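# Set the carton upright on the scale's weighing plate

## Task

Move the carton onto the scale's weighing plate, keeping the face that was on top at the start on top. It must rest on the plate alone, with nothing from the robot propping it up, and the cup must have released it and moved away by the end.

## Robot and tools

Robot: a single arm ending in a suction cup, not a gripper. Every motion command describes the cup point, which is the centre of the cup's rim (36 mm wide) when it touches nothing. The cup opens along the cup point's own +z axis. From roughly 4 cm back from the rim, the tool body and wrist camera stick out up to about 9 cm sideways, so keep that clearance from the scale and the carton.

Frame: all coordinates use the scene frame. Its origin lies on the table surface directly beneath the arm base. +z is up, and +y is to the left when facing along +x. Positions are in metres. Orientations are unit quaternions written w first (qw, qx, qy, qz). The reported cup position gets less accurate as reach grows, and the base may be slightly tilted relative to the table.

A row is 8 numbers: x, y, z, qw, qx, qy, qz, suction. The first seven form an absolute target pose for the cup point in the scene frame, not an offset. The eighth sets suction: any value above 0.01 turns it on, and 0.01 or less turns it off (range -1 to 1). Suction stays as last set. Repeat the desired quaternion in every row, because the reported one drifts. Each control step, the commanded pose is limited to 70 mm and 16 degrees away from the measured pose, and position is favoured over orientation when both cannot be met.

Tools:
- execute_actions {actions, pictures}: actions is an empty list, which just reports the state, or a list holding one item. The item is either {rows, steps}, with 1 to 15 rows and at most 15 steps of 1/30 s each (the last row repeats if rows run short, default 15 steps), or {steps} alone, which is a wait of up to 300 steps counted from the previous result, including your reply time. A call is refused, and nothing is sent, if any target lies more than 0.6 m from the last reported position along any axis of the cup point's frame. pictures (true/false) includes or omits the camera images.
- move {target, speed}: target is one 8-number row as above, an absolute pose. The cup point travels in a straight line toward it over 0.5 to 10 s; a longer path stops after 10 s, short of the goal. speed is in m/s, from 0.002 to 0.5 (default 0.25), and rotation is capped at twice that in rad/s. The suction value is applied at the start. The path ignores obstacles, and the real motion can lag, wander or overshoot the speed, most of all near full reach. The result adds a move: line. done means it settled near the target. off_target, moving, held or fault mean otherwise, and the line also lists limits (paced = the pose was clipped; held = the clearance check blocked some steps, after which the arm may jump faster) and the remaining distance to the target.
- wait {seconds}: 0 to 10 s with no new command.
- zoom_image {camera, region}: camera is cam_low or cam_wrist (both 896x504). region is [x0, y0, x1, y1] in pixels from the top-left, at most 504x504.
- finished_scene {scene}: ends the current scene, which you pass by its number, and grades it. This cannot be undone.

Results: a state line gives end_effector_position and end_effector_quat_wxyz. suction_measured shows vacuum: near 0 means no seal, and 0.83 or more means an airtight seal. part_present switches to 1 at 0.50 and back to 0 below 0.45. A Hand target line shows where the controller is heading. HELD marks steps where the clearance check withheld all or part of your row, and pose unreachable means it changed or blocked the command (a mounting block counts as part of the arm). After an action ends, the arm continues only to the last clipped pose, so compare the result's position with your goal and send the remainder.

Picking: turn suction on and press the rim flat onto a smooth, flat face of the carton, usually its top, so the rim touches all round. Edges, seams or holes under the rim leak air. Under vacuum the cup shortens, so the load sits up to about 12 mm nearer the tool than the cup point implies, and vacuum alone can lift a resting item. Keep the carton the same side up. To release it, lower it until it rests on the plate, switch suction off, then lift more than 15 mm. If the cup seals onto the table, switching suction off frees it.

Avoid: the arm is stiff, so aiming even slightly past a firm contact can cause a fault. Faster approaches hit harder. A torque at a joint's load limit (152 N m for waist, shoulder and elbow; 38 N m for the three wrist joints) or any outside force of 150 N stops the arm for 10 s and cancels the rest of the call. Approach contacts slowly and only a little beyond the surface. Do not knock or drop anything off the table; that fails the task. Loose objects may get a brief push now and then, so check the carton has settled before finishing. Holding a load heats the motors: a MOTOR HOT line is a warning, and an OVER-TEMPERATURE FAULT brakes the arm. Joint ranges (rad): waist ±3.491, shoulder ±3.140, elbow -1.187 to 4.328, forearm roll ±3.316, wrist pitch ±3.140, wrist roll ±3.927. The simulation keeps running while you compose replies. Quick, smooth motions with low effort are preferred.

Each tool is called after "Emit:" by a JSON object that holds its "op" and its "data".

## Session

Emit:
{"op": "execute_actions", "data": {"actions": []}}

Scene clock: 0.00 s of 6600.00 s.
end_effector_position=(+0.5026, -0.0072, +0.3806) suction_measured=0.00 part_present=0 end_effector_quat_wxyz=(-0.006, +0.006, +1.000, +0.007)
Joint positions: [ 0.263  0.128  0.192 -0.002 -1.633 -0.266]
Joint velocities: [ 0.    -0.     0.     0.     0.001  0.   ]
Hand target: +0.503, -0.007, +0.381; -0.006, +0.006, +1.000, +0.007

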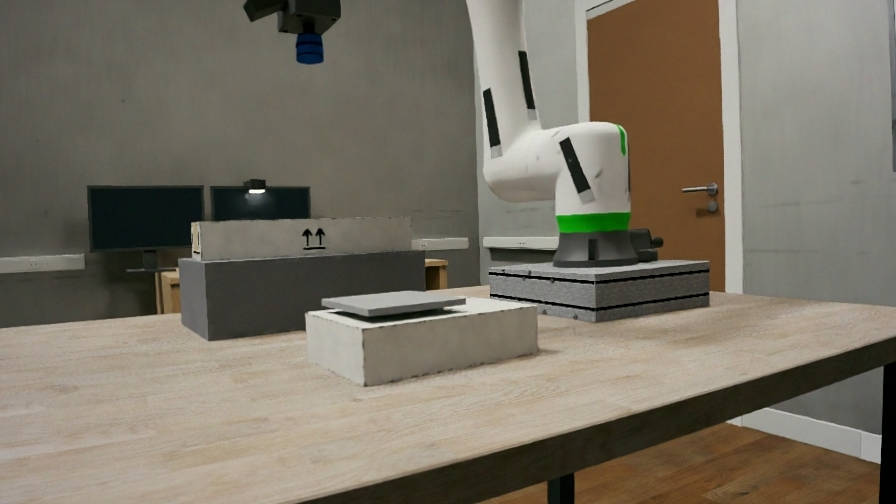

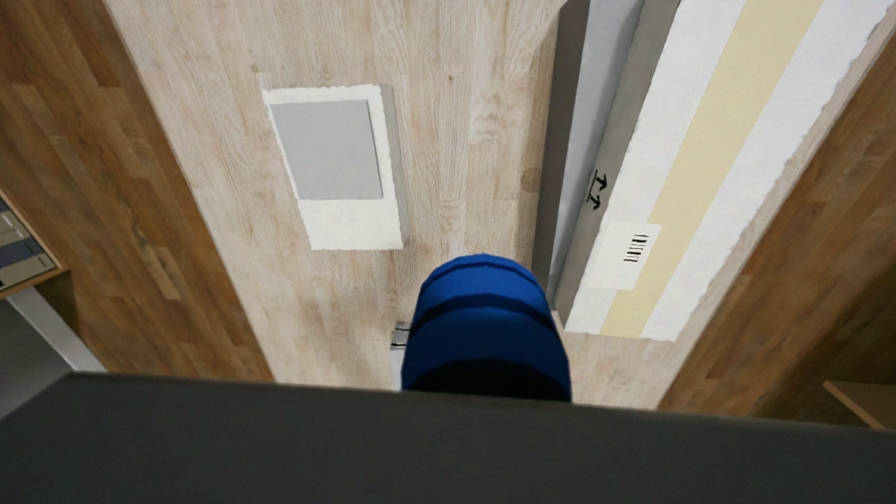

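Emit:
{"op": "move", "data": {"target": [0.45,-0.205,0.195,0,0,1,0,0]}}

Scene clock: 2.33 s of 6600.00 s.
end_effector_position=(+0.4503, -0.2046, +0.1948) suction_measured=0.00 part_present=0 end_effector_quat_wxyz=(+0.000, +0.000, +1.000, -0.000)
Joint positions: [-0.144  0.169 -0.202  0.01  -1.186  0.147]
Joint velocities: [-0.001  0.001  0.003 -0.001  0.001  0.   ]
Hand target: +0.451, -0.205, +0.195; +0.001, +0.001, +1.000, -0.000
Off the commanded pose: 0.001 m, 0 deg.
move: done

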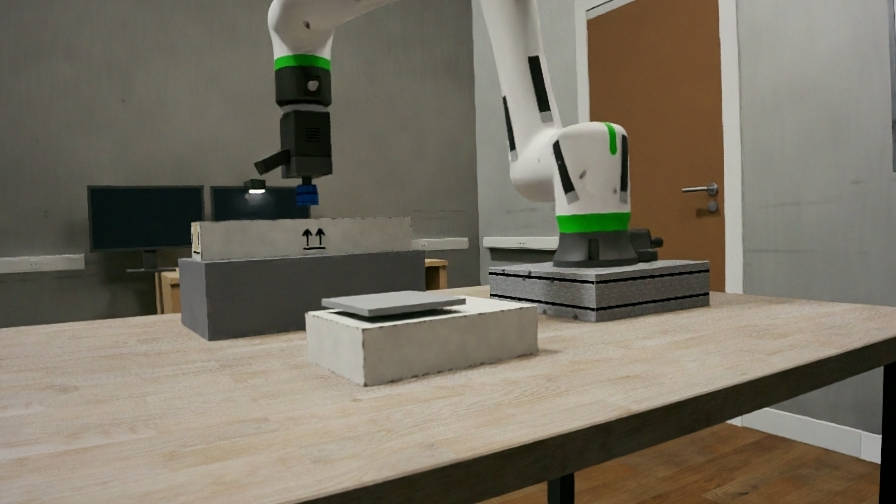

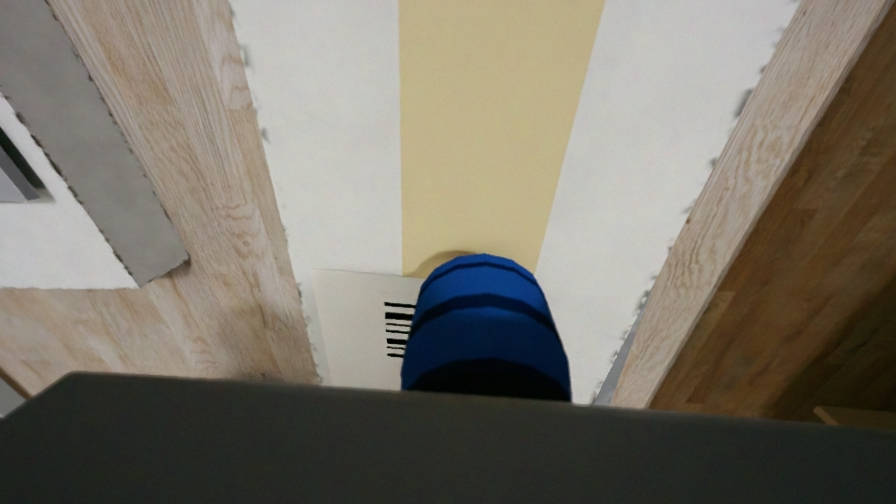

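Emit:
{"op": "move", "data": {"target": [0.45,-0.2,0.167,0,0,1,0,1], "speed": 0.025}}

Emit:
{"op": "move", "data": {"target": [0.45,-0.2,0.18,0,0,1,0,1], "speed": 0.03}}

Scene clock: 5.03 s of 6600.00 s.
end_effector_position=(+0.4500, -0.2000, +0.1669) suction_measured=0.95 part_present=1 end_effector_quat_wxyz=(-0.000, +0.000, +1.000, +0.000)
Joint positions: [-0.135  0.193 -0.244  0.01  -1.121  0.139]
Joint velocities: [-0.    -0.     0.001  0.    -0.001  0.   ]
Hand target: +0.450, -0.200, +0.167; -0.000, +0.000, +1.000, -0.000
Off the commanded pose: 0.000 m, 0 deg.
move: done

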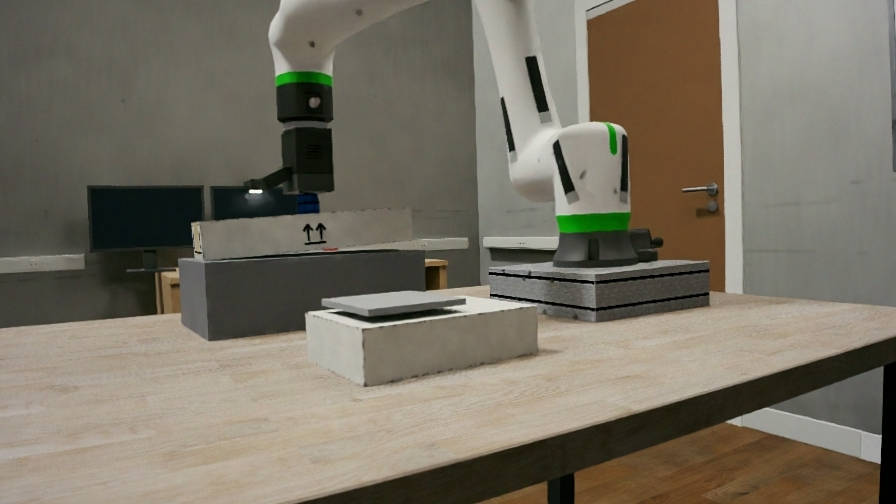

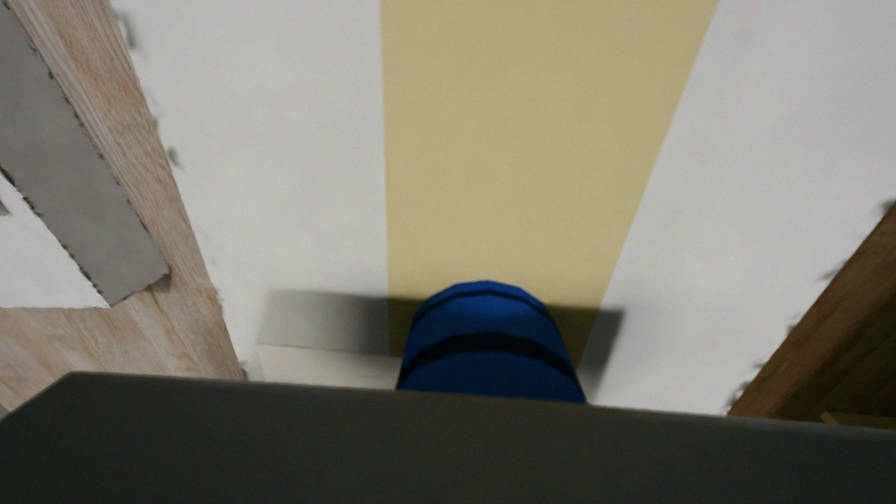

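Scene clock: 5.73 s of 6600.00 s.
end_effector_position=(+0.4500, -0.2000, +0.1800) suction_measured=1.00 part_present=1 end_effector_quat_wxyz=(+0.000, -0.000, +1.000, +0.000)
Joint positions: [-0.135  0.179 -0.228  0.01  -1.151  0.139]
Joint velocities: [ 0.    -0.    -0.001 -0.    -0.     0.   ]
Hand target: +0.450, -0.200, +0.180; +0.000, -0.000, +1.000, +0.000
Off the commanded pose: 0.000 m, 0 deg.
move: done

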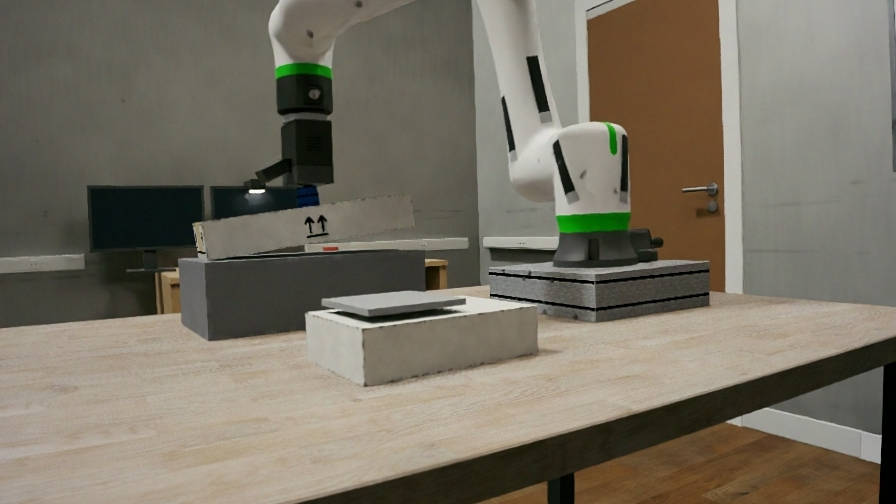

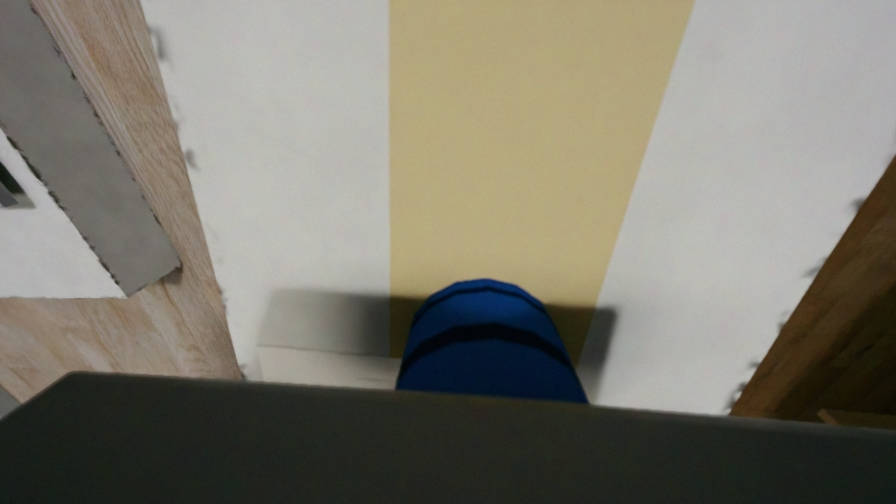

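Emit:
{"op": "move", "data": {"target": [0.45,-0.2,0.16,0,0,1,0,1], "speed": 0.03}}

Emit:
{"op": "execute_actions", "data": {"actions": [{"rows":[[0.45,-0.2,0.16,0,0,1,0,0]],"steps":6}], "pictures": false}}

Emit:
{"op": "move", "data": {"target": [0.45,-0.2,0.185,0,0,1,0,0]}}

Emit:
{"op": "move", "data": {"target": [0.535,-0.206,0.182,0,0,1,0,0]}}

Emit:
{"op": "move", "data": {"target": [0.535,-0.206,0.166,0,0,1,0,1], "speed": 0.025}}

Emit:
{"op": "move", "data": {"target": [0.535,-0.206,0.19,0,0,1,0,1], "speed": 0.03}}

Scene clock: 9.53 s of 6600.00 s.
end_effector_position=(+0.4500, -0.2000, +0.1600) suction_measured=1.00 part_present=1 end_effector_quat_wxyz=(-0.000, +0.000, +1.000, -0.000)
Joint positions: [-0.135  0.2   -0.253  0.01  -1.104  0.139]
Joint velocities: [ 0.    -0.001 -0.001 -0.    -0.    -0.   ]
Hand target: +0.450, -0.200, +0.160; -0.000, +0.000, +1.000, -0.000
Off the commanded pose: 0.000 m, 0 deg.
move: done

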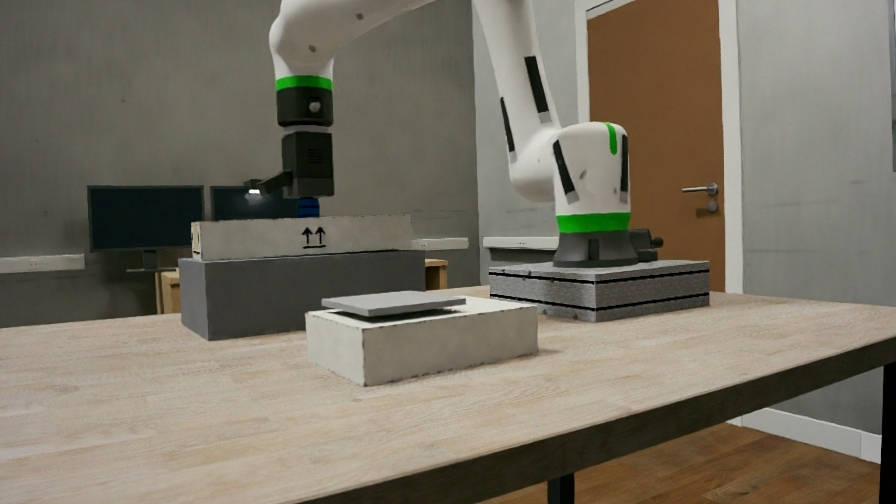

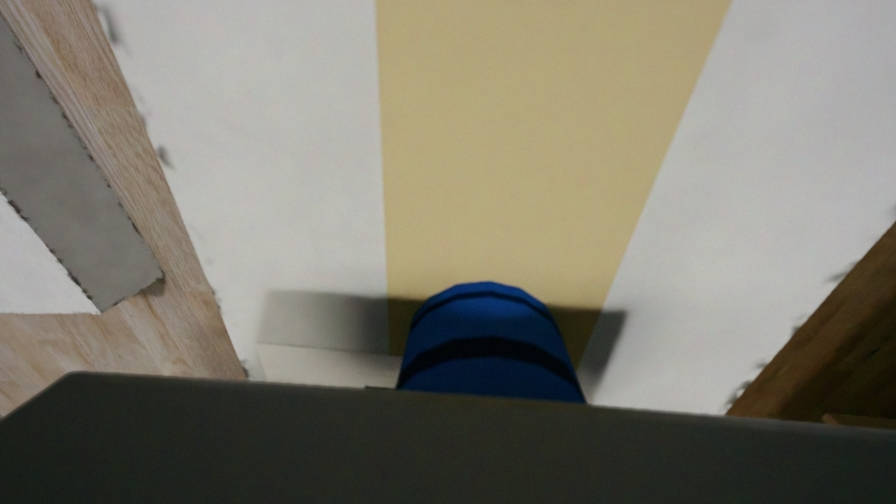

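Scene clock: 9.73 s of 6600.00 s.
end_effector_position=(+0.4501, -0.2001, +0.1600) suction_measured=0.00 part_present=0 end_effector_quat_wxyz=(+0.000, +0.000, +1.000, -0.000)
Joint positions: [-0.135  0.2   -0.253  0.01  -1.104  0.139]
Joint velocities: [-0.    -0.002 -0.001  0.     0.001 -0.   ]
Hand target: +0.450, -0.200, +0.160; -0.000, +0.000, +1.000, -0.000
Off the commanded pose: 0.000 m, 0 deg.
Steps of this call (steps 1 to 6: all 6 steps of this action). Readings (end_effector_position | what the end effector reports):
1: (+0.4500, -0.2000, +0.1600) | suction_measured=0.64 part_present=1
2: (+0.4501, -0.2000, +0.1600) | suction_measured=0.12 part_present=0
4: (+0.4501, -0.2001, +0.1600) | suction_measured=0.00 part_present=0
6: the state above

Scene clock: 10.67 s of 6600.00 s.
end_effector_position=(+0.4499, -0.2000, +0.1850) suction_measured=0.00 part_present=0 end_effector_quat_wxyz=(-0.000, -0.000, +1.000, +0.000)
Joint positions: [-0.135  0.174 -0.221  0.01  -1.163  0.139]
Joint velocities: [ 0.    -0.     0.    -0.    -0.001 -0.   ]
Hand target: +0.450, -0.200, +0.185; +0.000, -0.000, +1.000, +0.000
Off the commanded pose: 0.000 m, 0 deg.
move: done

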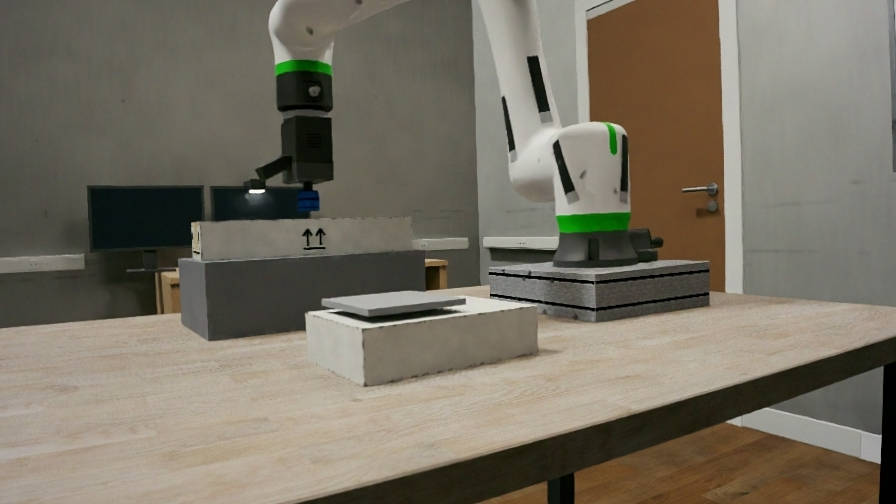

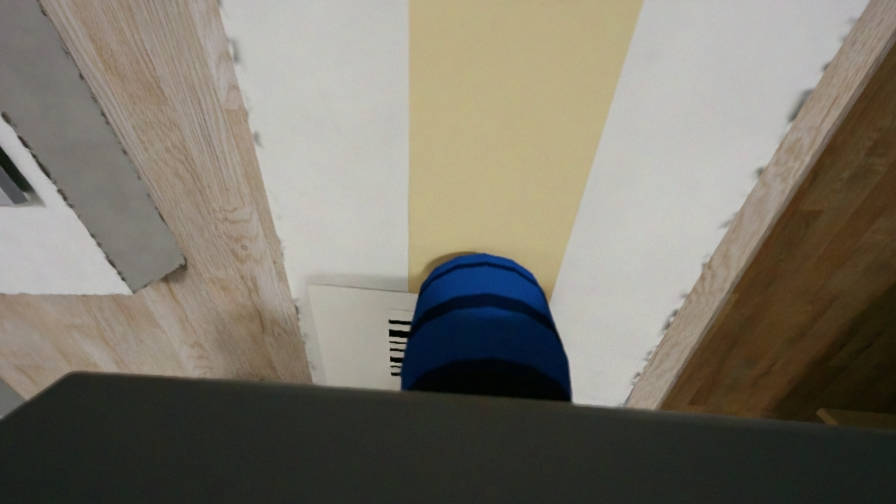

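Scene clock: 11.47 s of 6600.00 s.
end_effector_position=(+0.5350, -0.2060, +0.1823) suction_measured=0.00 part_present=0 end_effector_quat_wxyz=(+0.000, -0.000, +1.000, +0.000)
Joint positions: [-0.124  0.367  0.021  0.01  -1.211  0.129]
Joint velocities: [-0.001  0.     0.001 -0.    -0.001  0.   ]
Hand target: +0.535, -0.206, +0.182; -0.000, -0.000, +1.000, +0.000
Off the commanded pose: 0.000 m, 0 deg.
move: done

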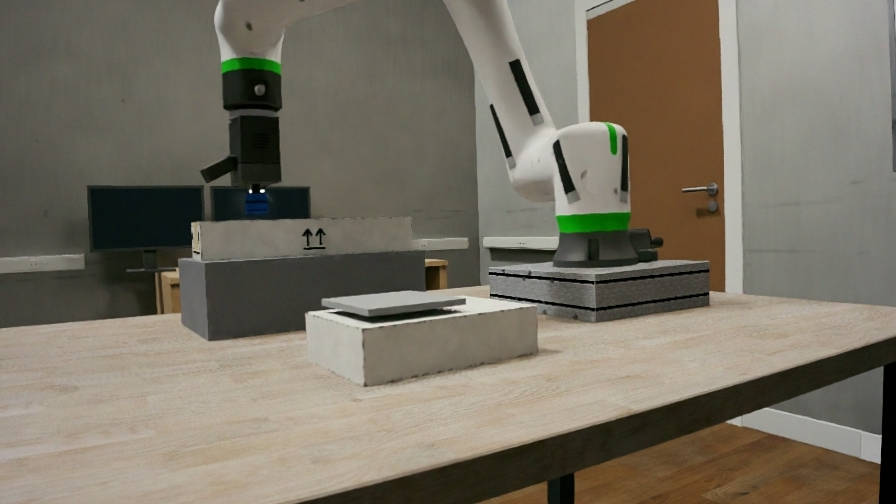

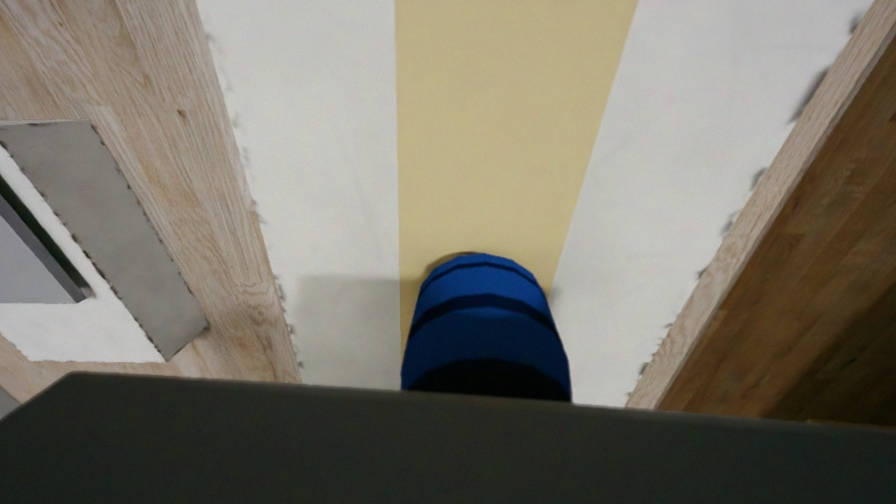

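Scene clock: 12.33 s of 6600.00 s.
end_effector_position=(+0.5350, -0.2060, +0.1659) suction_measured=0.98 part_present=1 end_effector_quat_wxyz=(-0.000, +0.000, +1.000, +0.000)
Joint positions: [-0.124  0.382  0.     0.01  -1.176  0.128]
Joint velocities: [ 0.     0.001 -0.    -0.     0.     0.   ]
Hand target: +0.535, -0.206, +0.166; -0.000, +0.000, +1.000, -0.000
Off the commanded pose: 0.000 m, 0 deg.
move: done

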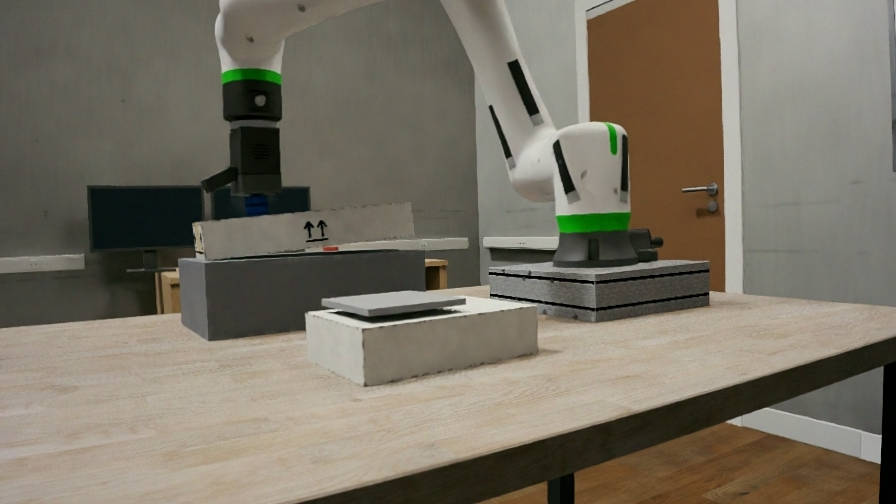

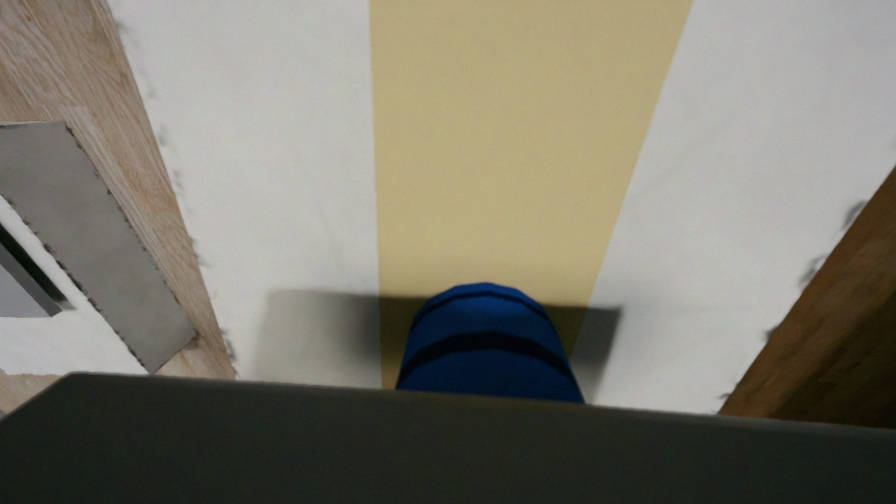

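Scene clock: 13.37 s of 6600.00 s.
end_effector_position=(+0.5350, -0.2060, +0.1900) suction_measured=1.00 part_present=1 end_effector_quat_wxyz=(+0.000, -0.000, +1.000, +0.000)
Joint positions: [-0.124  0.36   0.031  0.01  -1.228  0.129]
Joint velocities: [-0.     0.     0.001  0.    -0.     0.   ]
Hand target: +0.535, -0.206, +0.190; +0.000, -0.000, +1.000, +0.000
Off the commanded pose: 0.000 m, 0 deg.
move: done

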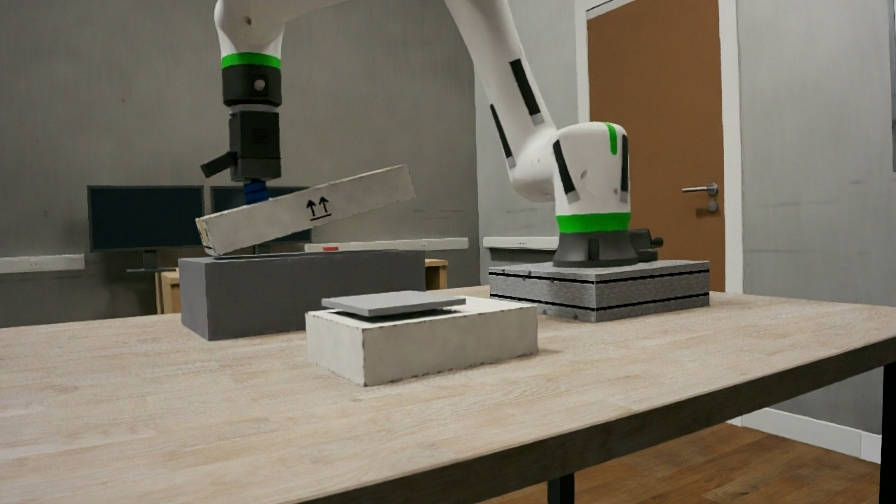

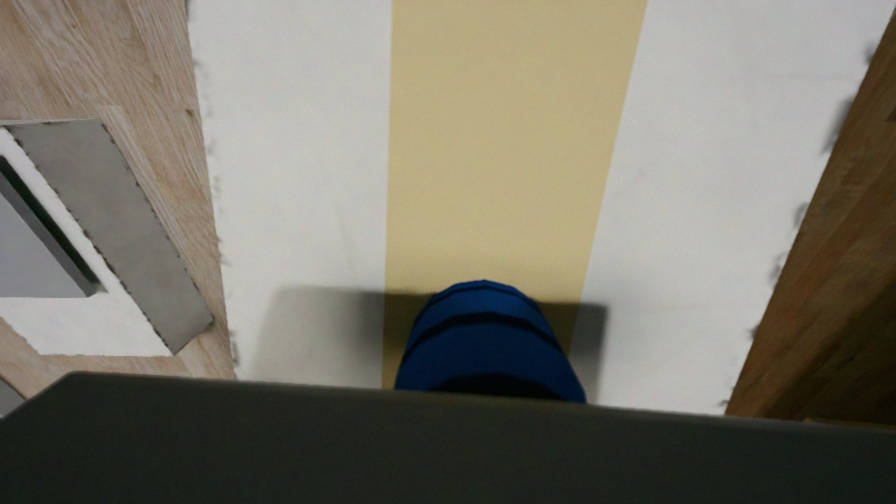

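Regrip further.

Emit:
{"op": "move", "data": {"target": [0.535,-0.206,0.16,0,0,1,0,1], "speed": 0.025}}

Emit:
{"op": "execute_actions", "data": {"actions": [{"rows":[[0.535,-0.206,0.16,0,0,1,0,0]],"steps":6}], "pictures": false}}

Emit:
{"op": "move", "data": {"target": [0.535,-0.206,0.183,0,0,1,0,0]}}

Emit:
{"op": "move", "data": {"target": [0.563,-0.207,0.182,0,0,1,0,0]}}

Emit:
{"op": "move", "data": {"target": [0.563,-0.207,0.166,0,0,1,0,1], "speed": 0.025}}

Emit:
{"op": "move", "data": {"target": [0.563,-0.207,0.19,0,0,1,0,1], "speed": 0.03}}

Scene clock: 18.13 s of 6600.00 s.
end_effector_position=(+0.5351, -0.2060, +0.1600) suction_measured=1.00 part_present=1 end_effector_quat_wxyz=(-0.000, +0.000, +1.000, -0.000)
Joint positions: [-0.124  0.387 -0.007  0.01  -1.163  0.128]
Joint velocities: [-0.    -0.001  0.    -0.    -0.002  0.   ]
Hand target: +0.535, -0.206, +0.160; -0.000, +0.000, +1.000, -0.000
Off the commanded pose: 0.000 m, 0 deg.
move: done

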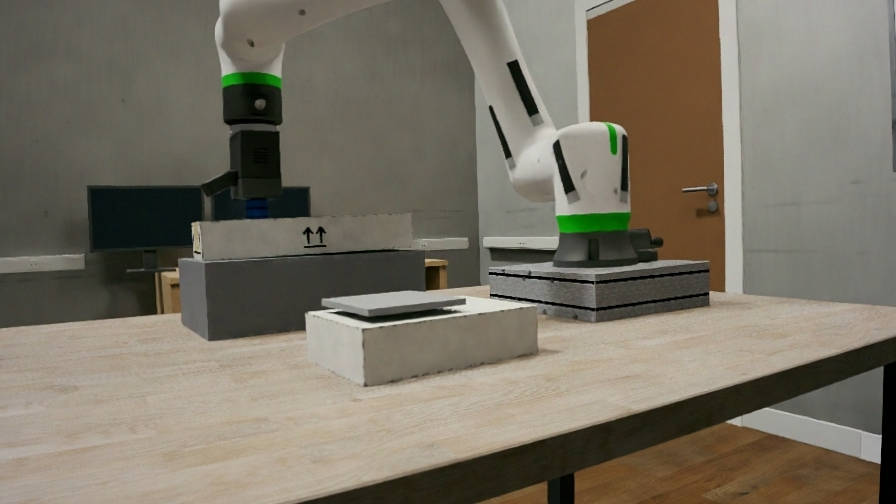

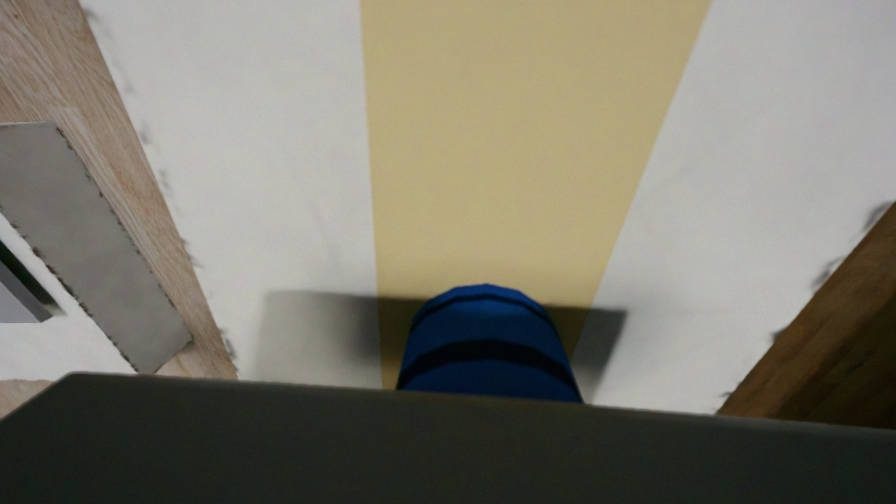

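Scene clock: 18.33 s of 6600.00 s.
end_effector_position=(+0.5351, -0.2061, +0.1601) suction_measured=0.00 part_present=0 end_effector_quat_wxyz=(+0.000, +0.000, +1.000, -0.000)
Joint positions: [-0.124  0.387 -0.007  0.01  -1.163  0.128]
Joint velocities: [ 0. -0. -0.  0.  0. -0.]
Hand target: +0.535, -0.206, +0.160; -0.000, +0.000, +1.000, -0.000
Off the commanded pose: 0.000 m, 0 deg.
Steps of this call (steps 1 to 6: all 6 steps of this action). Readings (end_effector_position | what the end effector reports):
1: (+0.5351, -0.2060, +0.1600) | suction_measured=0.64 part_present=1
2: (+0.5351, -0.2061, +0.1600) | suction_measured=0.11 part_present=0
4: (+0.5351, -0.2061, +0.1600) | suction_measured=0.00 part_present=0
6: the state above

Scene clock: 19.27 s of 6600.00 s.
end_effector_position=(+0.5349, -0.2060, +0.1830) suction_measured=0.00 part_present=0 end_effector_quat_wxyz=(-0.000, -0.000, +1.000, +0.000)
Joint positions: [-0.124  0.366  0.021  0.01  -1.213  0.129]
Joint velocities: [ 0.    -0.001  0.001  0.     0.001  0.   ]
Hand target: +0.535, -0.206, +0.183; +0.000, -0.000, +1.000, +0.000
Off the commanded pose: 0.000 m, 0 deg.
move: done

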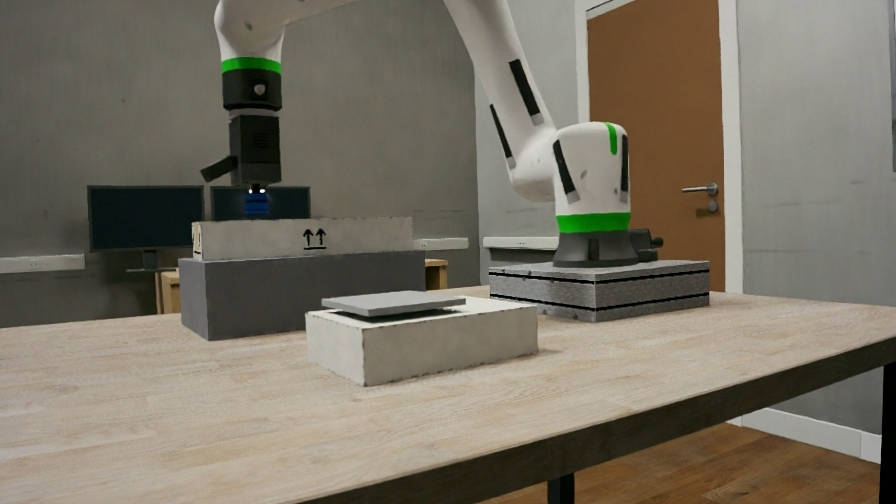

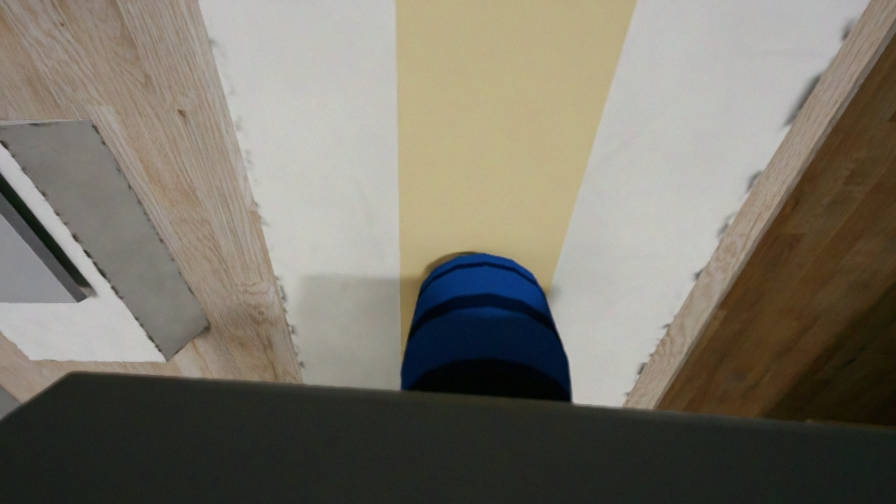

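Scene clock: 19.97 s of 6600.00 s.
end_effector_position=(+0.5630, -0.2070, +0.1821) suction_measured=0.00 part_present=0 end_effector_quat_wxyz=(+0.000, -0.000, +1.000, +0.000)
Joint positions: [-0.119  0.43   0.109  0.01  -1.236  0.124]
Joint velocities: [-0.     0.002 -0.001 -0.    -0.002 -0.   ]
Hand target: +0.563, -0.207, +0.182; -0.000, -0.000, +1.000, +0.000
Off the commanded pose: 0.000 m, 0 deg.
move: done

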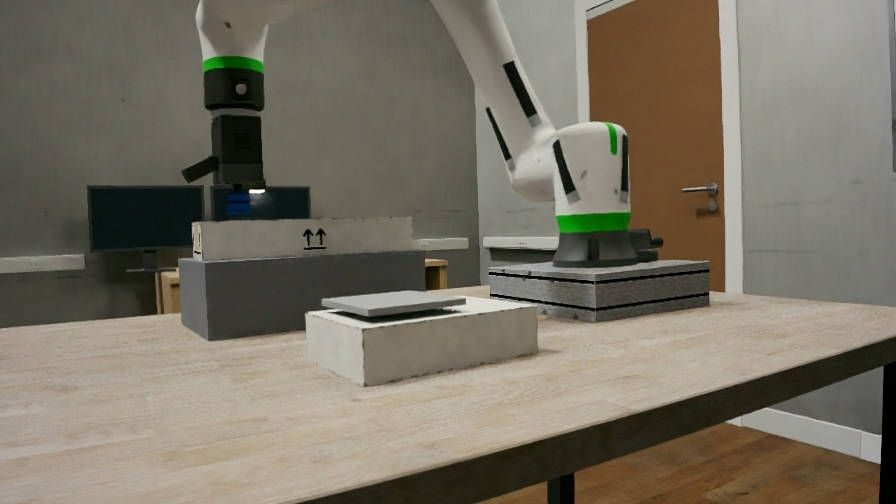

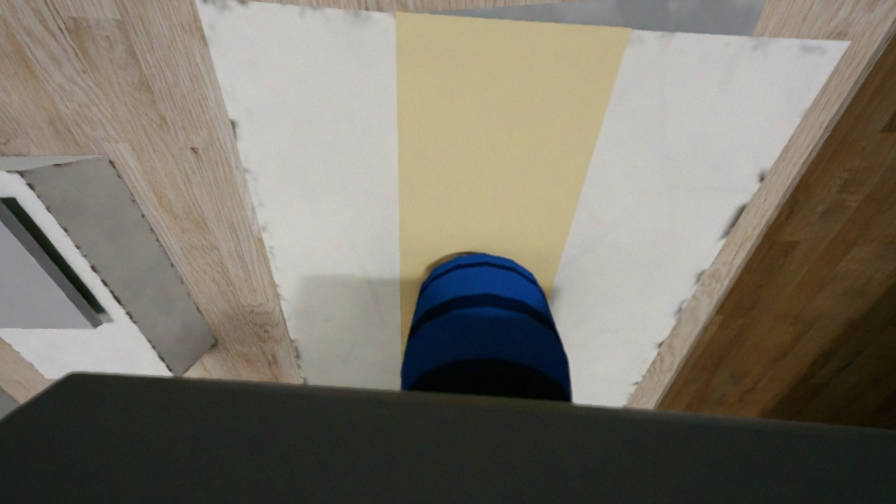

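Scene clock: 20.83 s of 6600.00 s.
end_effector_position=(+0.5630, -0.2070, +0.1658) suction_measured=0.96 part_present=1 end_effector_quat_wxyz=(-0.000, +0.000, +1.000, -0.000)
Joint positions: [-0.119  0.444  0.088  0.01  -1.203  0.124]
Joint velocities: [ 0.    -0.     0.     0.     0.001  0.   ]
Hand target: +0.563, -0.207, +0.166; -0.000, +0.000, +1.000, -0.000
Off the commanded pose: 0.000 m, 0 deg.
move: done

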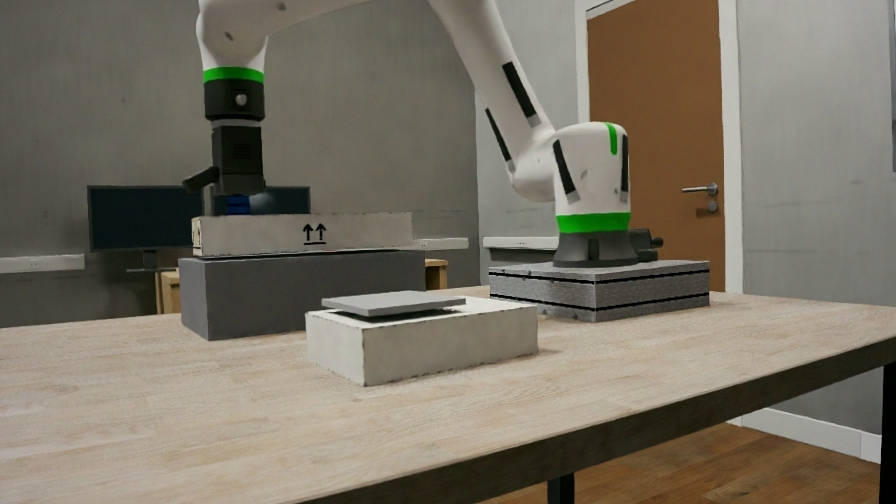

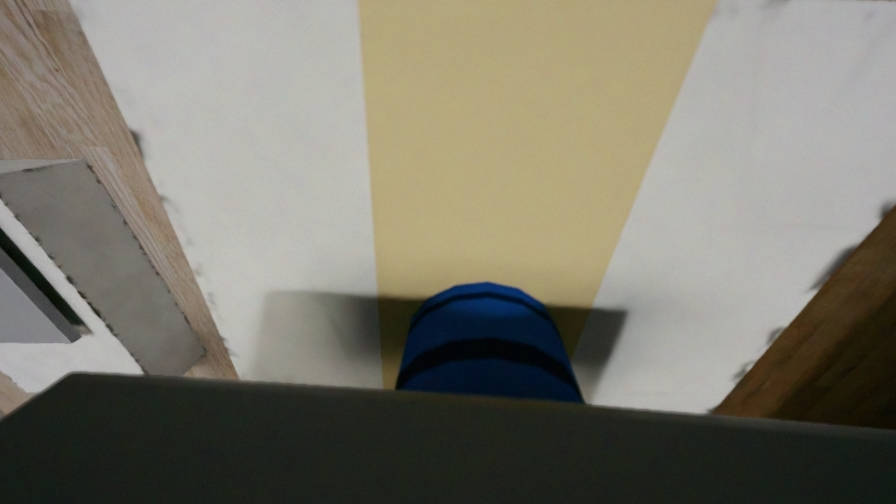

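Scene clock: 21.87 s of 6600.00 s.
end_effector_position=(+0.5629, -0.2070, +0.1900) suction_measured=1.00 part_present=1 end_effector_quat_wxyz=(+0.000, -0.000, +1.000, +0.000)
Joint positions: [-0.119  0.423  0.119  0.01  -1.253  0.124]
Joint velocities: [-0.     0.001 -0.002 -0.001  0.     0.   ]
Hand target: +0.563, -0.207, +0.190; +0.000, -0.000, +1.000, +0.000
Off the commanded pose: 0.000 m, 0 deg.
move: done

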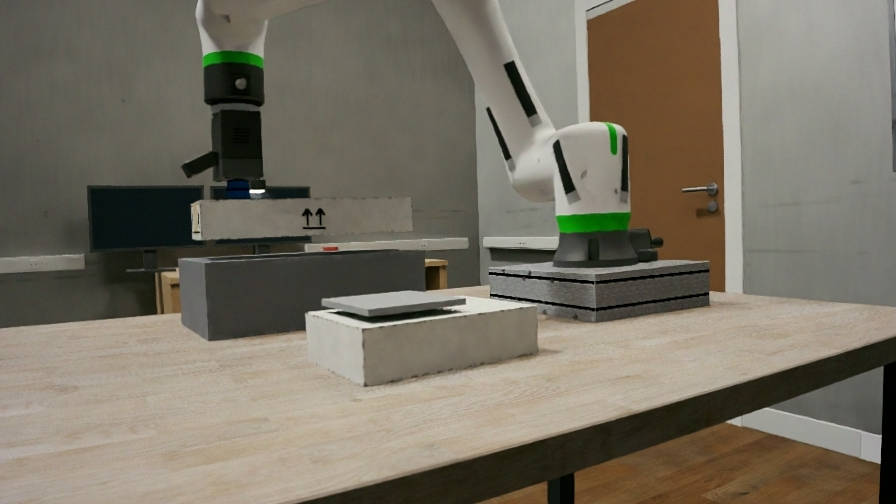

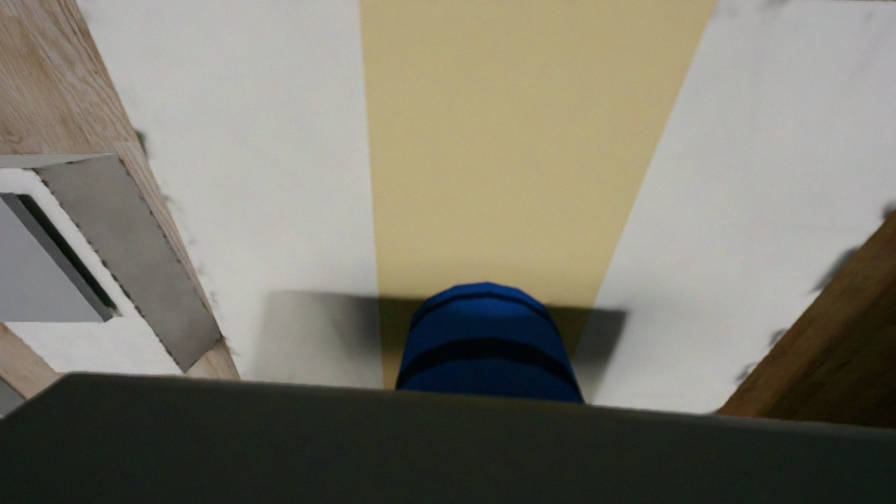

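Emit:
{"op": "move", "data": {"target": [0.55,0.12,0.175,0,0,1,0,1], "speed": 0.12}}

Emit:
{"op": "move", "data": {"target": [0.485,0.185,0.14,0,0,1,0,1], "speed": 0.06}}

Scene clock: 27.13 s of 6600.00 s.
end_effector_position=(+0.5498, +0.1196, +0.1749) suction_measured=1.00 part_present=1 end_effector_quat_wxyz=(-0.001, +0.000, +1.000, +0.000)
Joint positions: [ 0.466  0.358 -0.02   0.015 -1.188 -0.464]
Joint velocities: [-0.     0.001  0.001 -0.    -0.001  0.   ]
Hand target: +0.550, +0.120, +0.175; -0.001, +0.000, +1.000, +0.000
Off the commanded pose: 0.000 m, 0 deg.
move: done

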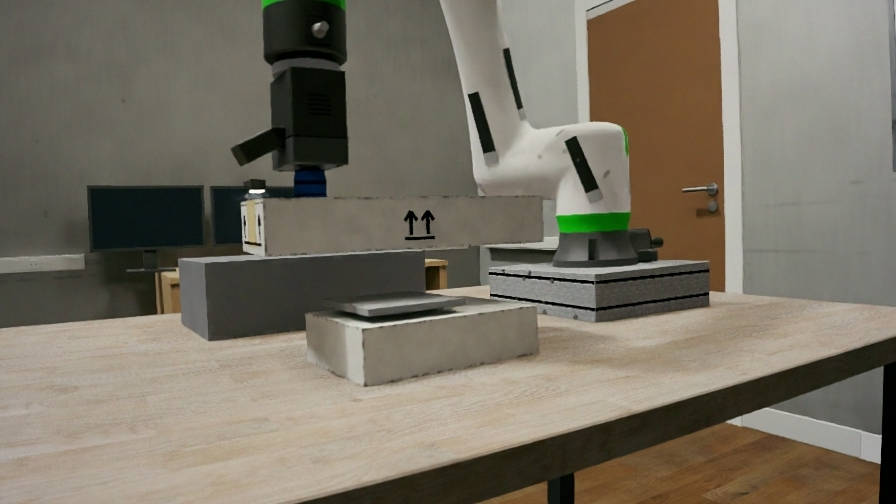

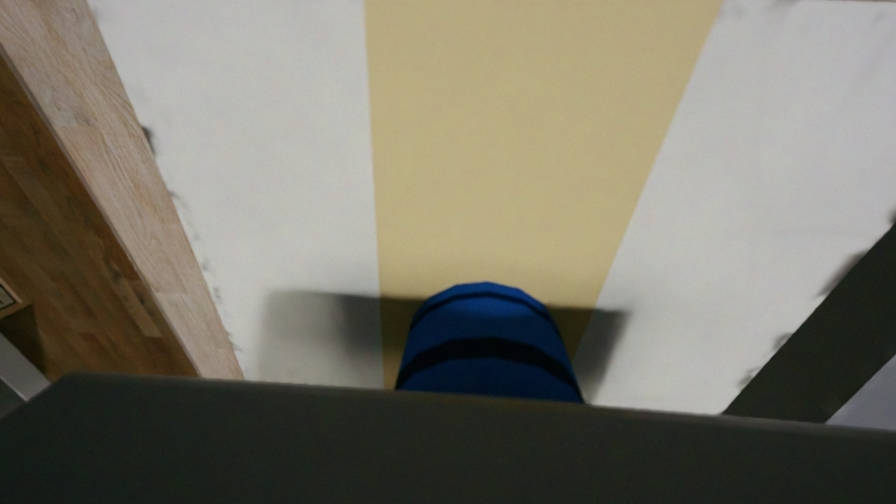

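Scene clock: 29.03 s of 6600.00 s.
end_effector_position=(+0.4851, +0.1849, +0.1399) suction_measured=1.00 part_present=1 end_effector_quat_wxyz=(-0.000, +0.000, +1.000, -0.000)
Joint positions: [ 0.637  0.297 -0.196  0.018 -1.075 -0.638]
Joint velocities: [ 0.    -0.001  0.001 -0.001 -0.001  0.   ]
Hand target: +0.485, +0.185, +0.140; -0.000, +0.000, +1.000, -0.000
Off the commanded pose: 0.000 m, 0 deg.
move: done

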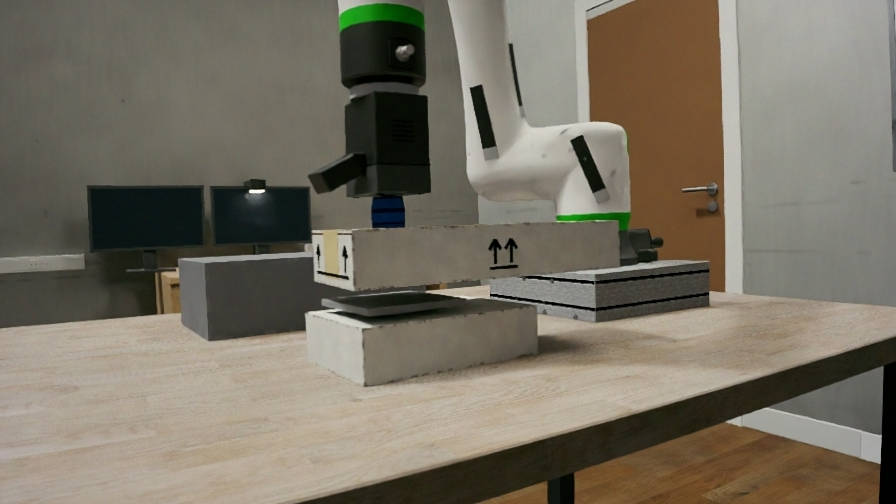

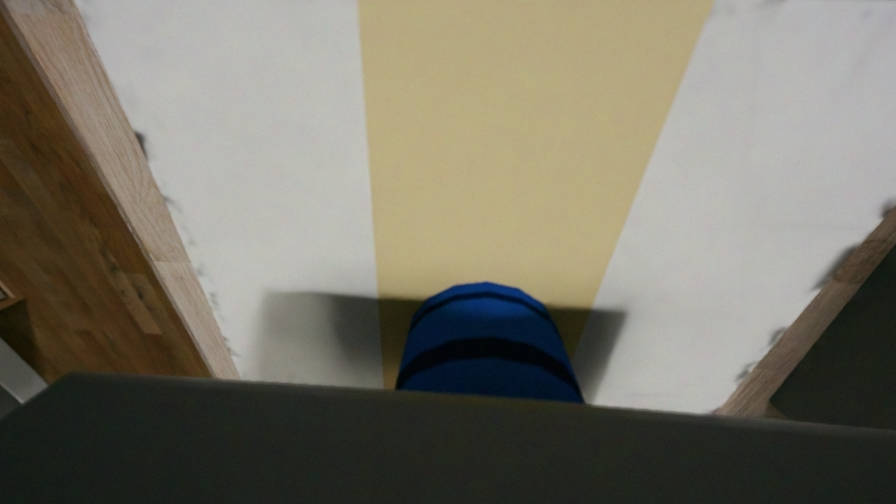

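Emit:
{"op": "move", "data": {"target": [0.485,0.185,0.123,0,0,1,0,1], "speed": 0.015}}

Scene clock: 31.17 s of 6600.00 s.
end_effector_position=(+0.4850, +0.1850, +0.1230) suction_measured=1.00 part_present=1 end_effector_quat_wxyz=(+0.000, +0.000, +1.000, -0.000)
Joint positions: [ 0.637  0.317 -0.214  0.018 -1.037 -0.638]
Joint velocities: [ 0.     0.002  0.001 -0.     0.001  0.001]
Hand target: +0.485, +0.185, +0.123; +0.000, +0.000, +1.000, -0.000
Off the commanded pose: 0.000 m, 0 deg.
move: done

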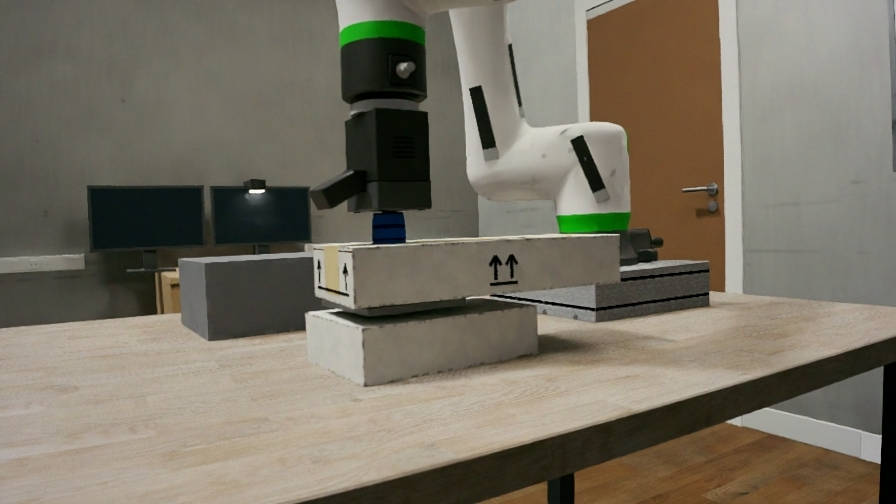

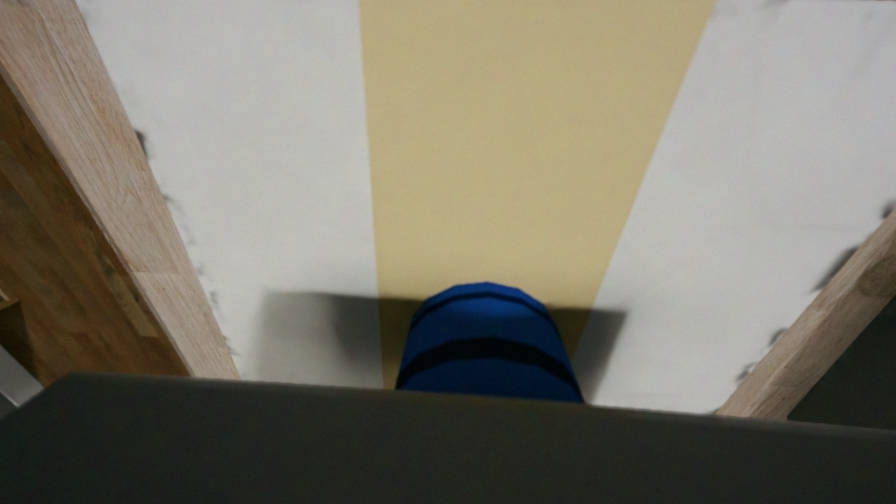

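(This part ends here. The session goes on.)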